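## Task

Get every stationery item into the bin labelled B, apart from the sticky-note pad. All other objects stay on the table, no item may poke out past a bin's rim, both bins must sit flat on the table at the finish, and everything must stay in place without the robot holding it. At the end, open the gripper and pull the arm away.

## Robot and tools

Robot: one seven-joint arm (waist, shoulder, upper arm roll, elbow, forearm roll, wrist pitch, wrist roll) with a two-finger parallel gripper. Its base may sit slightly tilted on a mount, and the mount counts as part of the arm for collision checks. Cameras: cam_head_left, cam_head_right and cam_wrist, each 672x504 pixels, returned in that order with every result.

Frames. Scene frame: origin on the tabletop straight below the base, +z up, +y to the left when facing along +x. Reported poses use this frame: end_effector_position in metres and end_effector_quat_wxyz. The reported hand position can be a little off, more so at long reach. Gripper frame: fingers point along its +z, and they open and close along its y. end_effector_position is the spot between the pads when shut; closed fingertips stick out about 22 mm past it, open ones about 9 mm. Closing pushes the tips roughly 13 mm farther out, so keep that clearance above a surface.

The row. Both motion tools use a row of 9 numbers, each in [-1, 1], for the single arm: dx, dy, dz, rx, ry, rz, position, force_limit, speed. The first six are an offset (not a pose) expressed in the gripper's own axes; 1.0 equals 0.6 m for dx/dy/dz and 180 degrees for rx/ry/rz, which together form one rotation vector. position: +1 fully open (85 mm), about -0.8 pads touching, -1 squeeze until blocked. force_limit: per-pad press limit, roughly 20 N at -1, 128 N at 0, 235 N at +1 (less on very thin or tiny items). speed here is finger closing rate: about 20 mm/s at -1, 85 at 0, 150 at +1; quicker closing adds up to about 5 to 12 N of grip.

execute_actions(actions): a list of actions run in sequence; each action is a list of up to 15 rows, one row per 1/30 s step, and if fewer than 15 are given the last one repeats. Every row's offset is taken from the gripper pose measured when that action began, not from the prior row; the first action of a call starts from the latest pose reported. An empty list just returns state and images. Each step the command is clamped to within 70 mm and 16 degrees of the measured pose, and after an action the arm travels at most to the last clamped pose, so long reaches need several actions. If position and orientation can't both be met, position wins.

move(target, speed, blocking): target is one 9-number row; its offset is from the pose in the latest result that showed one, in gripper axes, same scale. The gripper follows a straight path toward it lasting 0.5 to 10 s (stopping short if longer), taking the shorter turn. speed is top path speed in m/s, 0.002 to 0.5 (default 0.25); rotation is capped at twice that in rad/s. The finger values are sent at the start. The path ignores obstacles, and the real hand lags, may wander, and can exceed speed near a straight elbow; faster moves and targets set deeper past a contact hit harder. blocking=false returns after 0.5 s while the arm keeps going; other moves and execute_actions are refused until a result shows it ended, so use wait(0) or stop. The result adds a move: line with the outcome (done, off_target, moving, held, fault), the limits that applied (paced = pose clipped; held = some steps blocked by a check, after which the arm may surge) and the distance left to target.

wait(seconds): 0 to 10; the arm keeps its last command, a running move continues, and it returns early when that move ends. stop: brakes a running move, needing some room, more when fast; fingers are unaffected. zoom_image(camera, region): region is [x0, y0, x1, y1] in pixels of that camera's latest image, top-left origin, at most 504 by 504. finished_scene(scene): ends scene 1 or 2 permanently after the last command has been held, and reports success plus the next task.

Reading results. Hand target is the pose the controller now steers toward. A pose unreachable line means the clearance check altered or blocked the command. object_status: 0 moving, 1 blocked while opening, 2 blocked while closing (a grip), 3 reached the requested position or pads met (small thin items may still be held). To grasp, send position -1, hold it, and look for 2. Any new position value resets status to 0 briefly; stopped fingers only obey a new force_limit or speed once position changes by at least 0.01, so open first to regrip softer. Fingers re-close on their own if the object slips, except after a grip at force_limit -1, where status stays 2 even when empty. position_measured is in counts: 3 open, ~78 = 60 mm, ~130 = 40 mm, ~180 = 20 mm, ~230 pads together. touch_left (-y finger) and touch_right (+y finger) each give 28 cells in 7 groups of 4, groups ordered from fingertip toward the arm, cells within a group along gripper +x; idle cells read near 0 with offset up to about 10 and noise; an even grip gives about 30 at 10 N, 140 at 50 N, 240 at 100 N. Readings are n/a before any step runs. Joint torques are listed in joint order with per-unit offsets and noise.

Faults and cautions. Joint load limits: 48.6 N m for waist, shoulder, upper arm roll and elbow; 30.6 N m for forearm roll, wrist pitch and wrist roll, a carried object's weight included. Hitting one causes a TORQUE FAULT: the arm halts 10 s and the rest of the call is dropped. Holding loads warms motors even while you think; MOTOR HOT appears from 60 °C and at 75 °C an OVER-TEMPERATURE FAULT lets the arm sag. Joint ranges in rad: waist and rolls ±6.283, shoulder ±2.250, elbow ±2.580, wrist pitch ±2.100. Occasional outside tugs may hit a held item or nudge loose ones. Never let anything fall off the table; avoid drops, slips, slams and forceful shoves, don't tip the bins, and make sure placed items lie fully inside the rims before releasing and backing away.

Each tool is called after "Request:" by a JSON object that holds its "api" and its "payload".

## Session

Request:
{"api": "execute_actions", "payload": {"actions": []}}

Scene clock: 0.00 s.
end_effector_position=(+0.5228, +0.1523, +0.3004) position_measured=3 object_status=3 touch_left=n/a touch_right=n/a end_effector_quat_wxyz=(-0.120, +0.705, -0.309, -0.627)
Joint positions: [-0.174  0.716 -0.456  1.088 -0.139  1.664  3.23 ]
Joint velocities: [-0.001  0.    -0.    -0.    -0.     0.     0.001]
Joint torques (N m, as the joint torque sensors report them, + toward a larger angle): no reading
Hand target: +0.523, +0.152, +0.300; -0.120, +0.705, -0.309, -0.627

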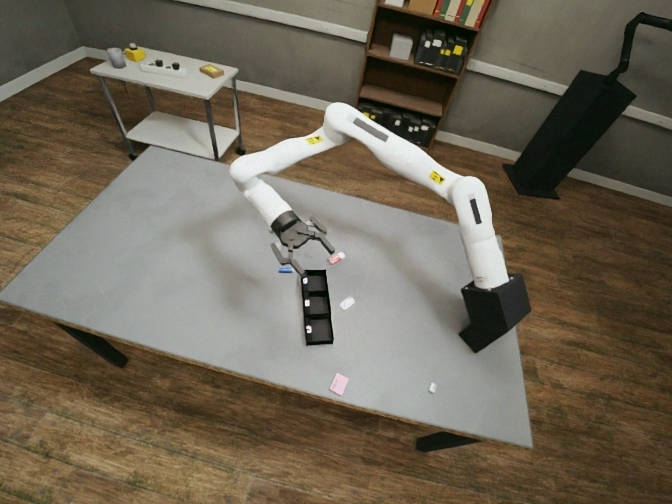

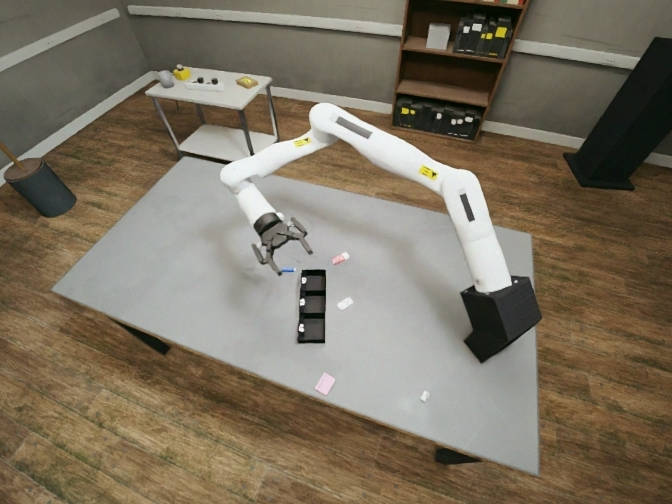

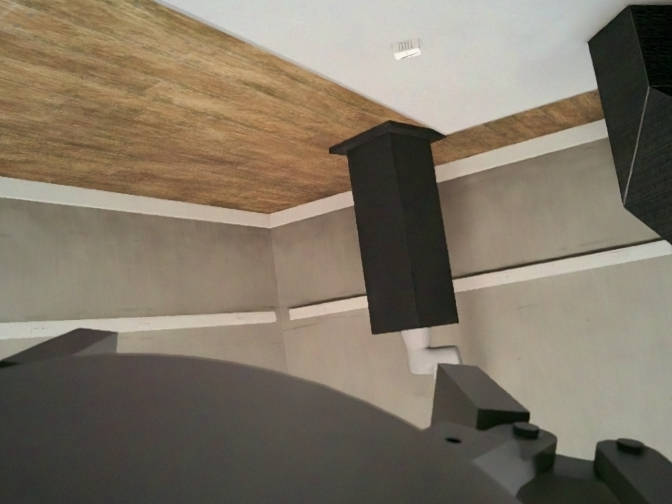

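Request:
{"api": "zoom_image", "payload": {"camera": "cam_head_right", "region": [250,230,470,410]}}

Region (250, 230, 470, 410) of cam_head_right's 672x504 image, scaled by 2.291, with more detail than that image has; it fills the top 412 rows of this view, and the rest is white.

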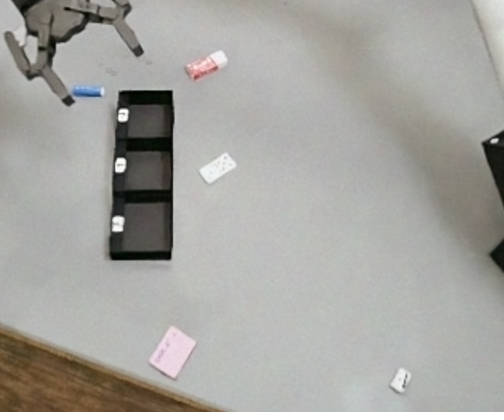

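Request:
{"api": "move", "payload": {"target": [-0.057,0.103,-0.035,-0.085,0.444,-0.219,1,0,0], "speed": 0.4}}

Scene clock: 11.60 s.
end_effector_position=(+0.5040, +0.1024, +0.3514) position_measured=3 object_status=3 touch_left=((6 5 2 -7) (4 -4 5 9) (-7 1 -1 5) (3 -4 17 13) (0 -5 -3 -3) (-3 -9 23 0) (-6 4 2 0)) touch_right=((8 9 9 4) (1 0 1 -2) (-2 -2 4 -1) (-1 7 -10 5) (6 -10 3 -1) (7 6 -1 5) (3 -1 -8 11)) end_effector_quat_wxyz=(+0.000, +1.000, +0.001, +0.000)
Joint positions: [-0.929  0.456 -0.445  1.643  0.904  1.684  3.134]
Joint velocities: [-0.006 -0.001 -0.008  0.002  0.003  0.003 -0.005]
Joint torques (N m, as the joint torque sensors report them, + toward a larger angle): [-12.    -8.75  -6.88  -5.48   0.01  -0.38   0.06]
Hand target: +0.504, +0.103, +0.352; -0.000, +1.000, +0.002, +0.001
Off the commanded pose: 0.002 m, 0 deg.
move: done

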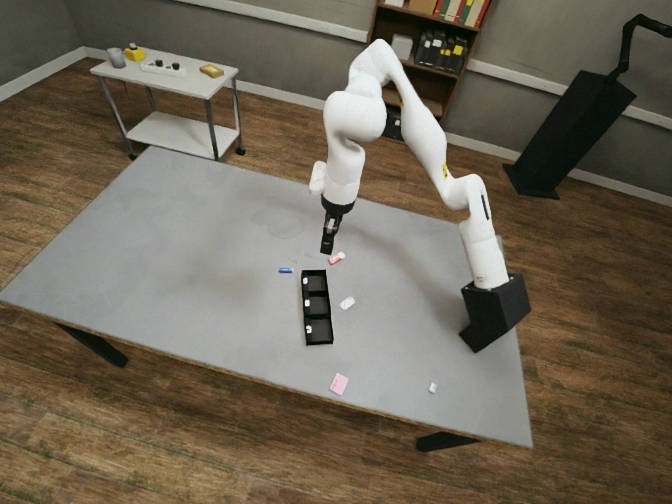

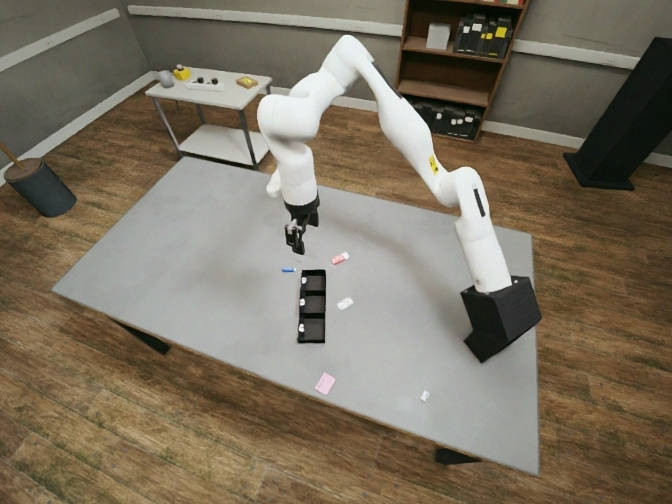

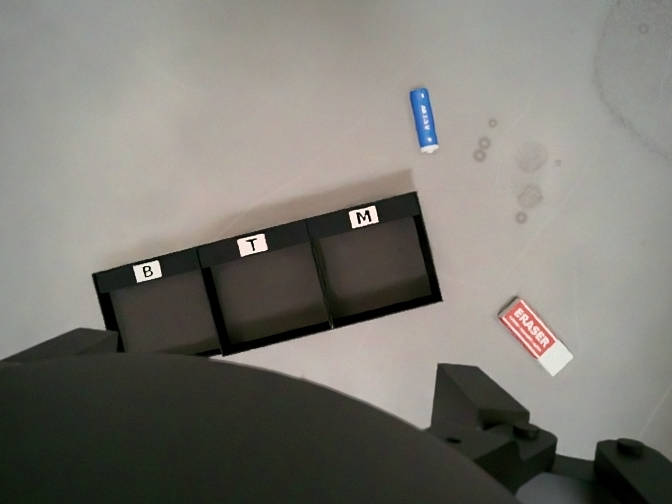

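Request:
{"api": "move", "payload": {"target": [-0.15,0.2,0,0,0,0,1,0,0], "speed": 0.4}}

Request:
{"api": "move", "payload": {"target": [0.1,0.1,0.3,0,0,0,1,0,0], "speed": 0.4}}

Request:
{"api": "zoom_image", "payload": {"camera": "cam_head_left", "region": [405,370,455,405]}}

Scene clock: 16.63 s.
end_effector_position=(+0.4137, -0.0172, +0.3516) position_measured=3 object_status=3 touch_left=((10 -10 6 4) (-10 -6 -9 -1) (-3 16 -10 -1) (5 -7 6 8) (2 0 14 -3) (5 -2 8 7) (2 1 -2 -7)) touch_right=((9 -17 15 14) (-7 -2 0 4) (2 2 -1 1) (1 16 -7 14) (-4 -4 -7 -14) (-4 3 4 -14) (0 4 0 11)) end_effector_quat_wxyz=(+0.000, +1.000, +0.002, -0.000)
Joint positions: [-0.935  0.139 -0.525  2.036  0.728  1.638  3.025]
Joint velocities: [ 0.001 -0.011 -0.002  0.001  0.     0.     0.002]
Joint torques (N m, as the joint torque sensors report them, + toward a larger angle): [-6.59 -4.49 -5.29 -6.75 -0.01 -0.19  0.35]
Hand target: +0.414, -0.017, +0.352; -0.000, +1.000, +0.001, +0.000
Off the commanded pose: 0.001 m, 0 deg.
move: done

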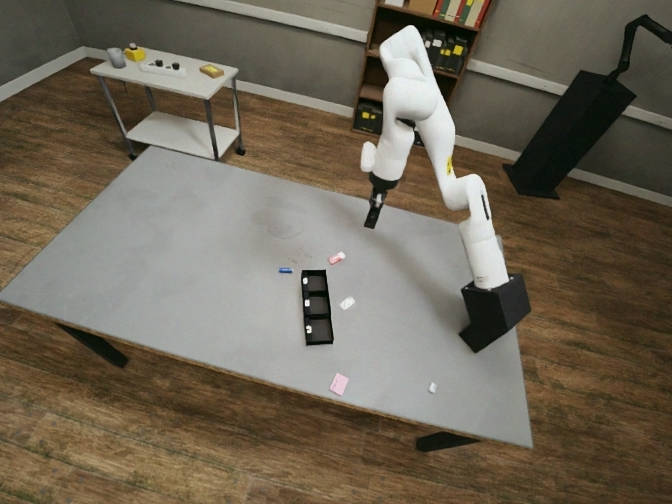

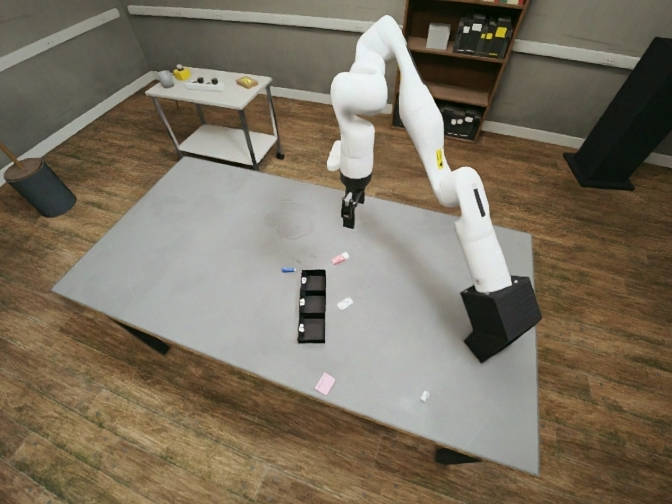

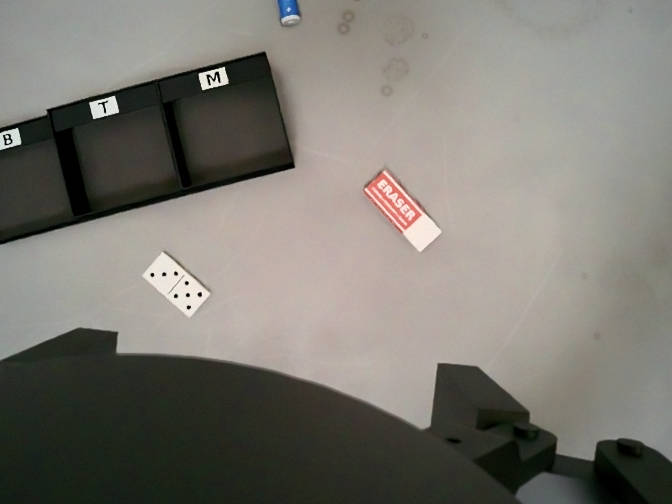

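Scene clock: 17.77 s.
end_effector_position=(+0.4730, -0.0777, +0.1715) position_measured=3 object_status=3 touch_left=((14 1 1 8) (0 -6 -5 -2) (-5 6 -2 -3) (7 -18 0 12) (2 8 7 -3) (6 -9 11 6) (6 4 -5 -2)) touch_right=((12 3 4 -2) (1 10 -6 14) (4 13 0 -1) (11 -10 -6 -4) (-3 -14 5 8) (-5 1 9 9) (7 -3 6 -5)) end_effector_quat_wxyz=(+0.000, +1.000, +0.003, -0.000)
Joint positions: [-0.551  0.116 -0.218  2.244  1.097  1.099  3.242]
Joint velocities: [ 0.001  0.002  0.003 -0.     0.    -0.    -0.002]
Joint torques (N m, as the joint torque sensors report them, + toward a larger angle): [-6.27 -8.02 -5.83 -3.73 -0.03 -0.29  0.4 ]
Hand target: +0.473, -0.078, +0.171; +0.000, +1.000, +0.003, -0.000
Off the commanded pose: 0.001 m, 0 deg.
move: done

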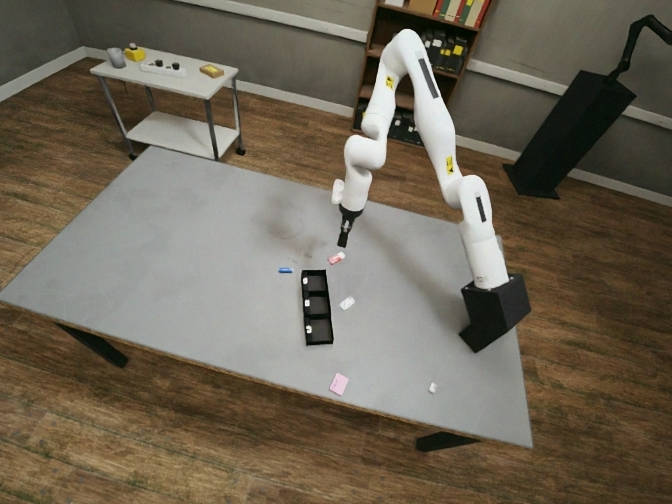

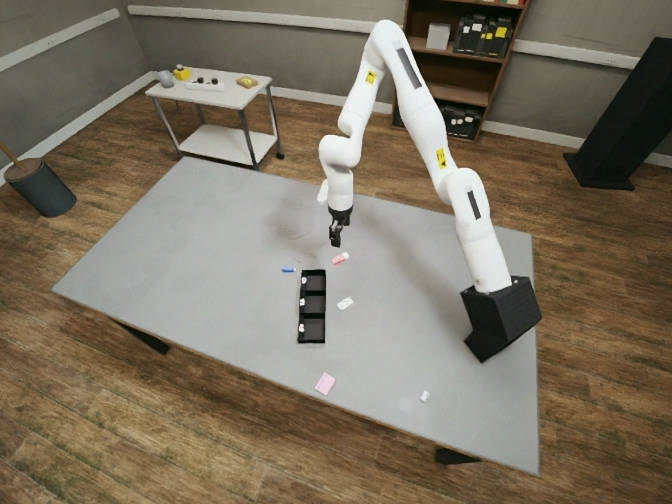

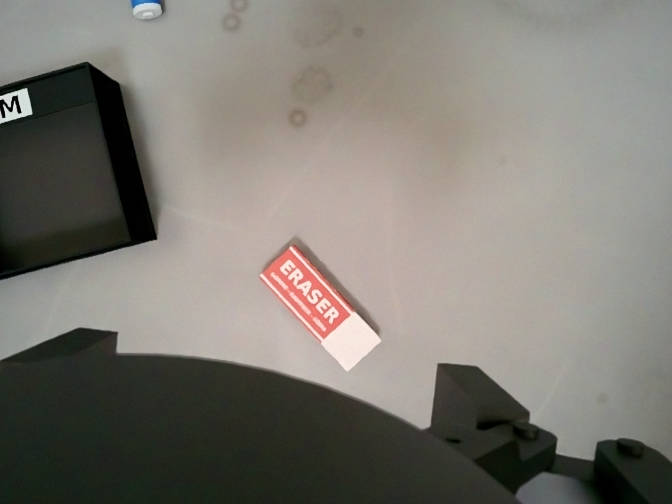

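Region (405, 370, 455, 405) of cam_head_left's 672x504 image, scaled by 10.080, with more detail than that image has; it fills the top 353 rows of this view, and the rest is white.

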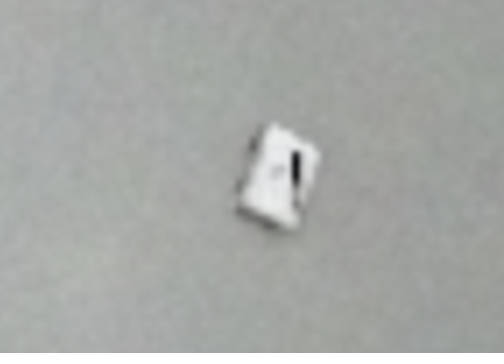

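Request:
{"api": "move", "payload": {"target": [0,0,0,0,0,-0.278,1,0,0], "speed": 0.4}}

Scene clock: 25.77 s.
end_effector_position=(+0.4730, -0.0776, +0.1715) position_measured=3 object_status=3 touch_left=((-2 -3 2 12) (-2 -21 -7 3) (-17 4 -3 -5) (9 1 -4 6) (3 -7 3 -2) (-8 -9 14 -2) (2 9 -14 4)) touch_right=((16 -1 -2 0) (4 5 0 9) (4 -3 10 -28) (-4 -4 4 3) (0 -1 3 -1) (-3 1 5 2) (10 -6 4 -1)) end_effector_quat_wxyz=(+0.000, +0.905, +0.425, -0.000)
Joint positions: [-0.524  0.118 -0.247  2.243  1.099  1.103  4.114]
Joint velocities: [ 0.001 -0.001  0.001 -0.001 -0.001 -0.001  0.   ]
Joint torques (N m, as the joint torque sensors report them, + toward a larger angle): [-6.46 -8.51 -5.94 -3.65 -0.08 -0.2   0.38]
Hand target: +0.473, -0.078, +0.171; +0.000, +0.905, +0.425, -0.000
Off the commanded pose: 0.000 m, 0 deg.
move: done

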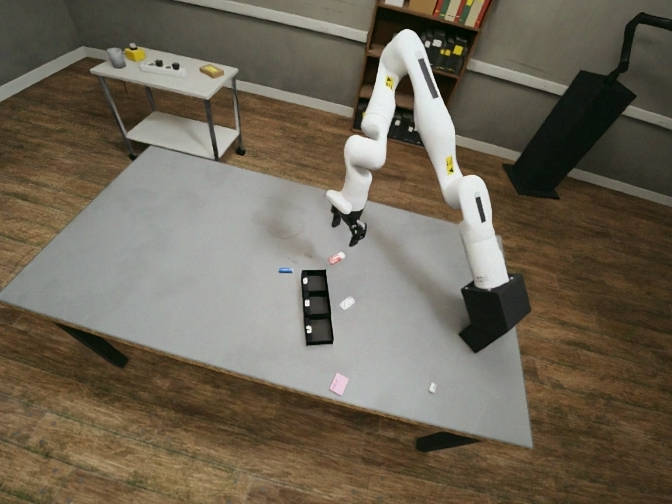

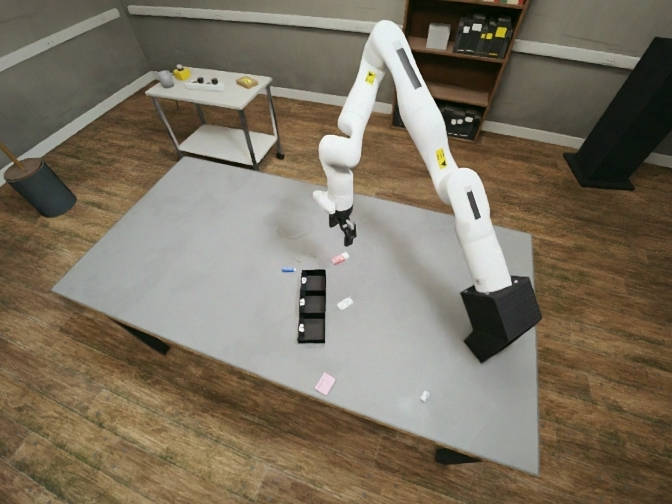

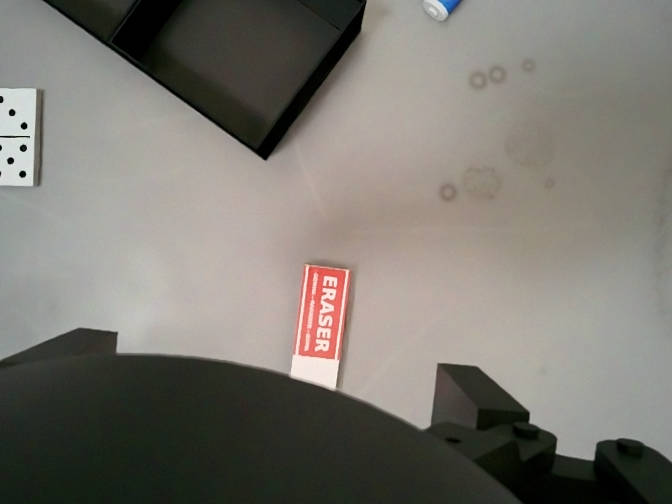

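Request:
{"api": "move", "payload": {"target": [-0.007,0.022,0.243,0,0,0,0.2,-0.6,0]}}

Request:
{"api": "move", "payload": {"target": [0,0,0,0,0,0,-1,-0.6,0]}}

Scene clock: 33.27 s.
end_effector_position=(+0.4797, -0.0893, +0.0258) position_measured=104 object_status=3 touch_left=((-4 -8 -4 14) (-3 -5 5 5) (-1 8 -18 -7) (16 -3 11 12) (6 -5 3 2) (-4 -8 9 5) (5 3 7 1)) touch_right=((5 -1 7 -2) (2 -3 11 13) (14 12 -5 -6) (3 2 2 0) (-7 -8 1 -5) (0 6 22 1) (-9 0 -15 -4)) end_effector_quat_wxyz=(-0.000, +0.905, +0.426, -0.001)
Joint positions: [-0.284  0.384 -0.065  2.261  1.591  0.788  3.863]
Joint velocities: [ 0.     0.003  0.003 -0.     0.    -0.001 -0.   ]
Joint torques (N m, as the joint torque sensors report them, + toward a larger angle): [ -7.44 -12.01  -4.49  -0.02  -0.02  -0.28   0.36]
Hand target: +0.480, -0.089, +0.026; -0.000, +0.905, +0.426, -0.001
Off the commanded pose: 0.001 m, 0 deg.
move: done

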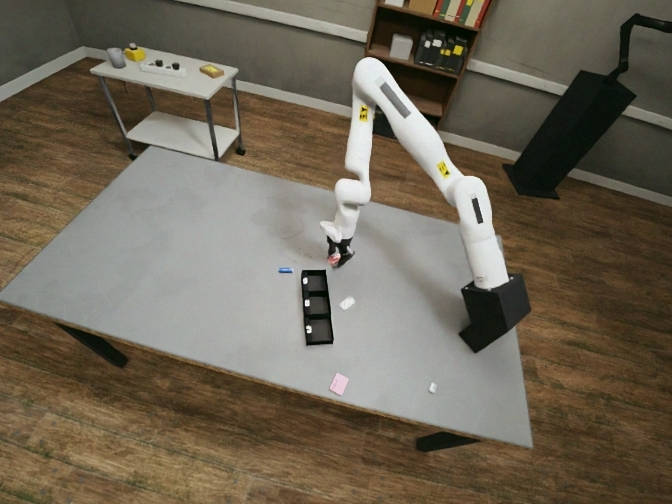

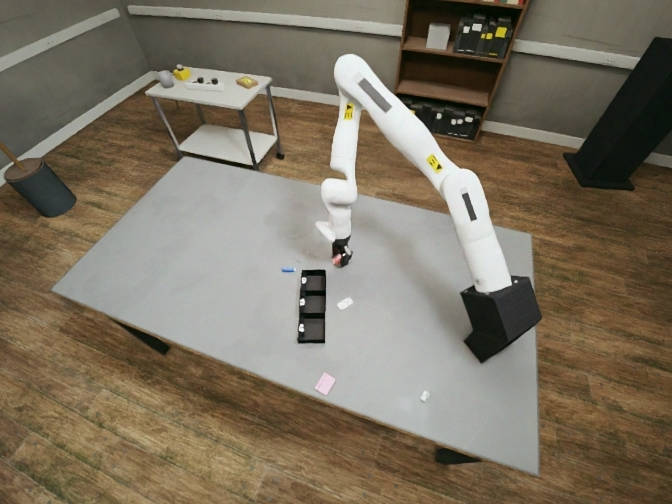

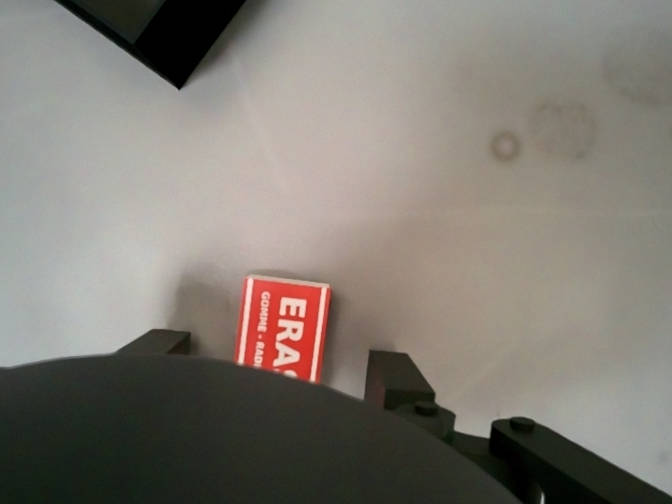

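Scene clock: 33.87 s.
end_effector_position=(+0.4797, -0.0893, +0.0260) position_measured=177 object_status=2 touch_left=((550 409 610 511) (206 269 247 165) (41 34 29 12) (7 5 1 8) (5 -10 0 13) (1 -13 10 3) (-9 2 0 1)) touch_right=((314 537 480 590) (174 205 241 299) (6 18 42 35) (8 10 3 14) (-3 -2 4 -2) (-5 0 -8 -5) (9 -10 0 0)) end_effector_quat_wxyz=(-0.000, +0.905, +0.426, -0.000)
Joint positions: [-0.285  0.383 -0.065  2.261  1.591  0.788  3.863]
Joint velocities: [-0.    -0.    -0.001 -0.001 -0.001 -0.     0.001]
Joint torques (N m, as the joint torque sensors report them, + toward a larger angle): [ -7.34 -11.32  -4.64  -0.14   0.14  -0.28   0.45]
Hand target: +0.480, -0.089, +0.026; -0.000, +0.905, +0.426, -0.001
Off the commanded pose: 0.000 m, 0 deg.
move: done

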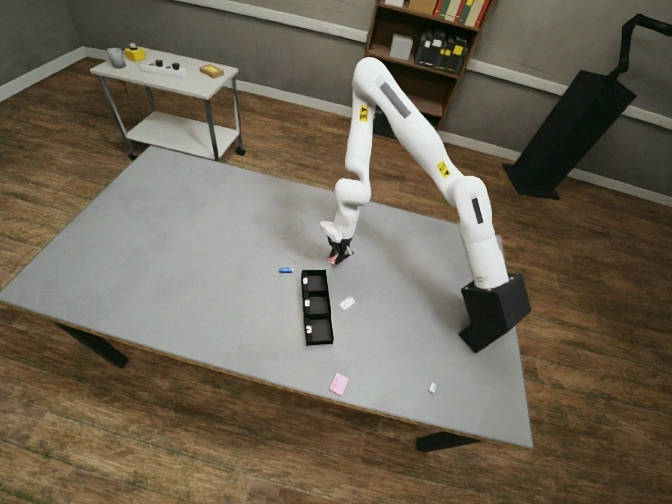

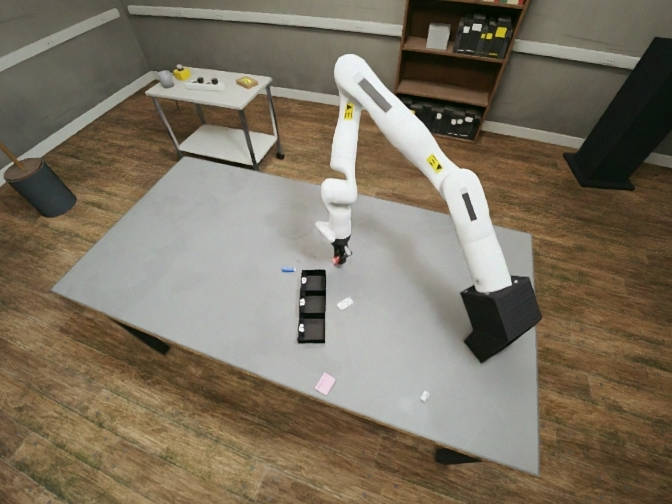

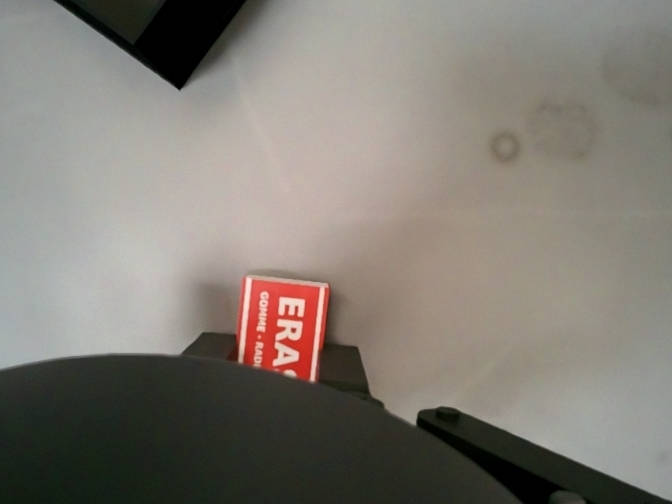

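Request:
{"api": "move", "payload": {"target": [0,0,-0.16,0,0,0,-1,-0.6,0], "speed": 0.35}}

Request:
{"api": "move", "payload": {"target": [0.323,-0.263,0,0,0,-0.334,-1,-0.6,0], "speed": 0.4}}

Scene clock: 40.53 s.
end_effector_position=(+0.4801, -0.0894, +0.1219) position_measured=177 object_status=2 touch_left=((534 405 605 487) (218 264 236 153) (40 37 36 5) (6 -11 -4 5) (5 8 7 -5) (-2 -3 4 5) (-1 1 -6 2)) touch_right=((311 536 487 607) (162 209 255 307) (23 37 24 31) (6 8 -5 6) (-3 -1 5 13) (3 6 1 -1) (1 0 0 1)) end_effector_quat_wxyz=(-0.000, +0.905, +0.426, -0.000)
Joint positions: [-0.432  0.177 -0.165  2.263  1.242  0.964  4.087]
Joint velocities: [ 0.    -0.003 -0.     0.001  0.     0.001 -0.   ]
Joint torques (N m, as the joint torque sensors report them, + toward a larger angle): [ -6.45 -10.02  -5.65  -2.46  -0.05  -0.2    0.32]
Hand target: +0.480, -0.089, +0.122; -0.000, +0.905, +0.425, -0.000
Off the commanded pose: 0.000 m, 0 deg.
move: done

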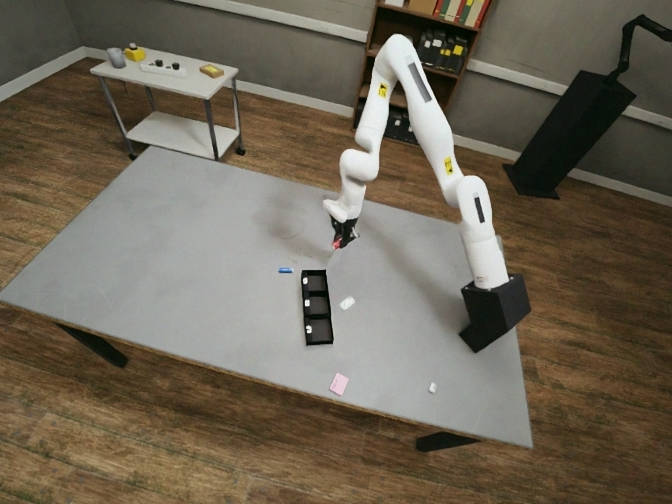

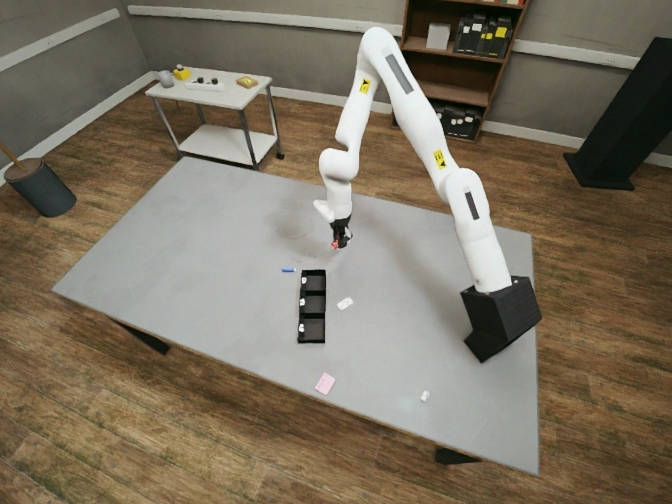

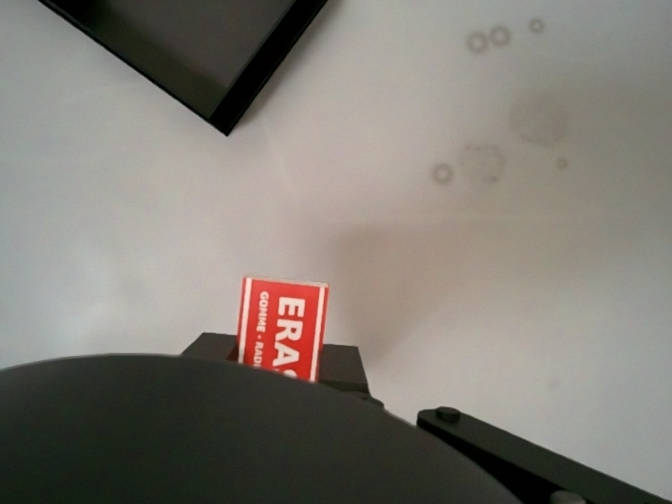

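Scene clock: 42.30 s.
end_effector_position=(+0.4840, +0.1605, +0.1218) position_measured=177 object_status=2 touch_left=((542 407 621 489) (217 271 241 169) (38 27 27 14) (11 -16 3 17) (6 13 -3 -2) (1 -7 15 3) (0 -2 -3 -8)) touch_right=((318 541 470 587) (169 202 262 297) (18 20 42 38) (-1 -4 -9 0) (-5 -17 11 -5) (0 1 -5 6) (3 -1 -11 -12)) end_effector_quat_wxyz=(-0.000, +0.571, +0.821, +0.000)
Joint positions: [-0.699  0.754 -0.307  1.848  1.226  1.226  4.821]
Joint velocities: [-0.002  0.009 -0.001 -0.001 -0.     0.     0.001]
Joint torques (N m, as the joint torque sensors report them, + toward a larger angle): [-14.08 -12.84  -7.74  -2.84  -0.06  -0.21   0.46]
Hand target: +0.484, +0.161, +0.122; -0.000, +0.570, +0.821, +0.000
Off the commanded pose: 0.002 m, 0 deg.
move: done

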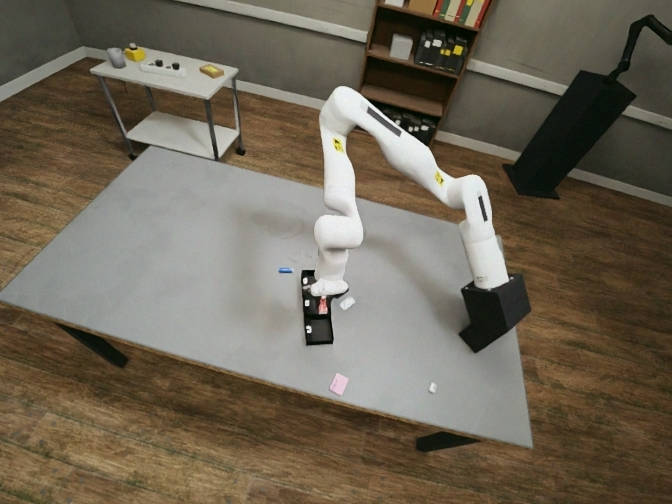

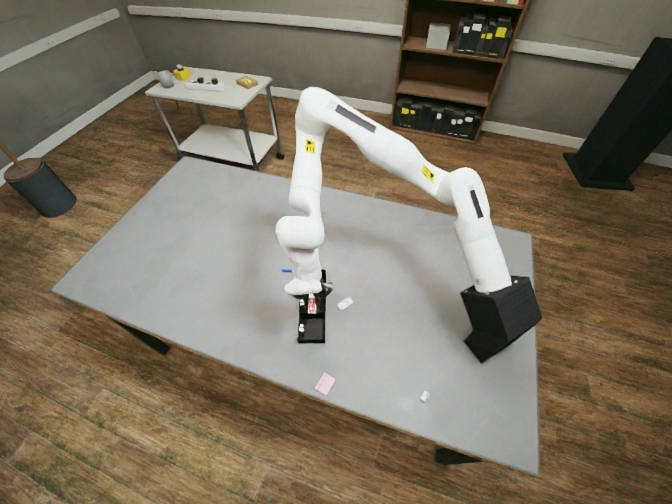

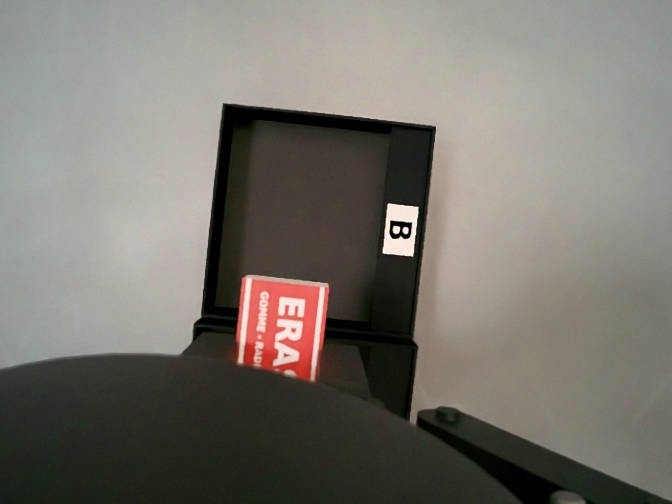

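Request:
{"api": "move", "payload": {"target": [0.08,-0.013,0.06,0,0,0,-1,-0.6,0]}}

Request:
{"api": "move", "payload": {"target": [0,0,0.085,0,0,0,-1,-0.6,0], "speed": 0.08}}

Scene clock: 46.87 s.
end_effector_position=(+0.4604, +0.2028, +0.0860) position_measured=177 object_status=2 touch_left=((533 409 625 483) (215 259 236 166) (34 26 28 22) (11 5 3 11) (2 -6 14 -4) (-6 -8 20 1) (-14 1 -14 1)) touch_right=((321 536 486 603) (174 195 252 295) (18 24 39 42) (3 4 1 -3) (-15 -2 -3 -3) (-7 -8 13 17) (7 -2 6 3)) end_effector_quat_wxyz=(-0.000, +0.571, +0.821, +0.000)
Joint positions: [-0.719  0.895 -0.282  1.803  1.289  1.192  4.725]
Joint velocities: [-0.003  0.01  -0.    -0.001  0.001  0.     0.002]
Joint torques (N m, as the joint torque sensors report them, + toward a larger angle): [-15.04 -12.74  -7.92  -2.5    0.    -0.18   0.43]
Hand target: +0.460, +0.203, +0.086; -0.000, +0.571, +0.821, +0.000
Off the commanded pose: 0.001 m, 0 deg.
move: done

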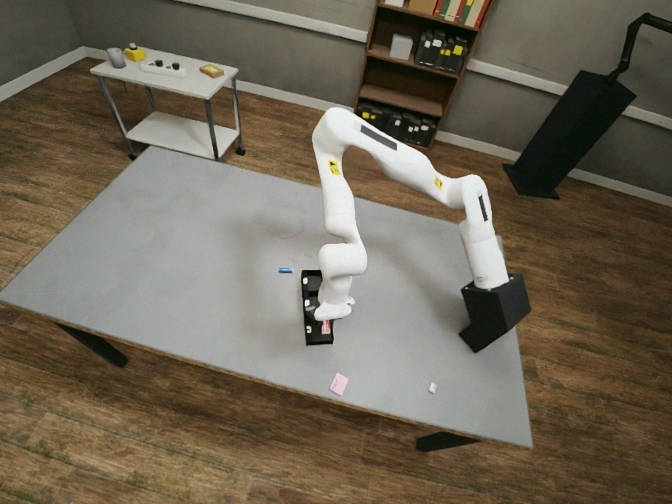

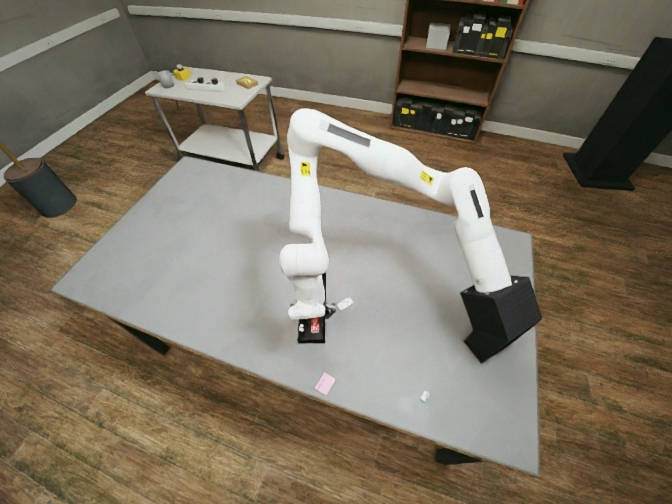

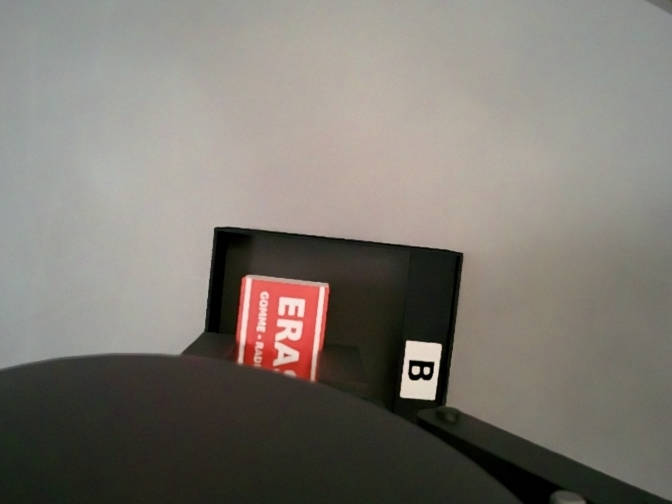

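Scene clock: 47.80 s.
end_effector_position=(+0.4604, +0.2028, +0.0352) position_measured=177 object_status=2 touch_left=((536 405 612 503) (218 249 233 166) (40 34 33 16) (6 -8 -7 24) (-3 -2 5 13) (-1 -7 25 4) (8 1 -2 -2)) touch_right=((311 541 484 586) (158 196 259 286) (25 29 34 39) (2 3 -9 5) (-7 5 6 9) (-1 7 8 0) (2 2 -4 1)) end_effector_quat_wxyz=(-0.000, +0.571, +0.821, +0.001)
Joint positions: [-0.661  0.962 -0.24   1.797  1.381  1.122  4.692]
Joint velocities: [ 0.001  0.003  0.001 -0.001 -0.    -0.001 -0.001]
Joint torques (N m, as the joint torque sensors report them, + toward a larger angle): [-15.44 -12.75  -7.75  -1.67  -0.12  -0.21   0.37]
Hand target: +0.460, +0.203, +0.035; -0.000, +0.571, +0.821, +0.000
Off the commanded pose: 0.000 m, 0 deg.
move: done

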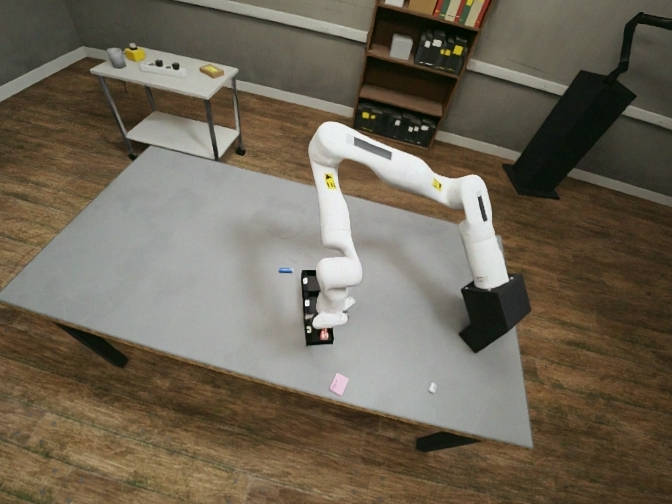

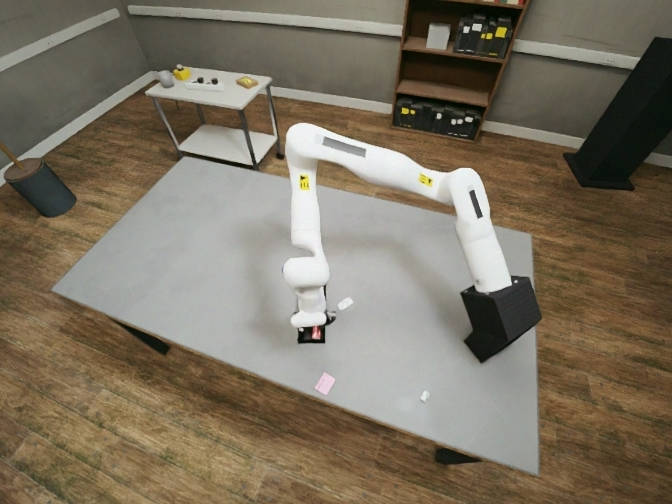

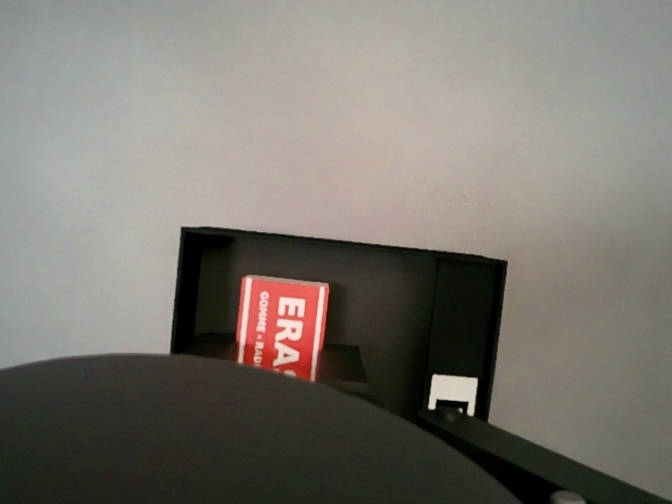

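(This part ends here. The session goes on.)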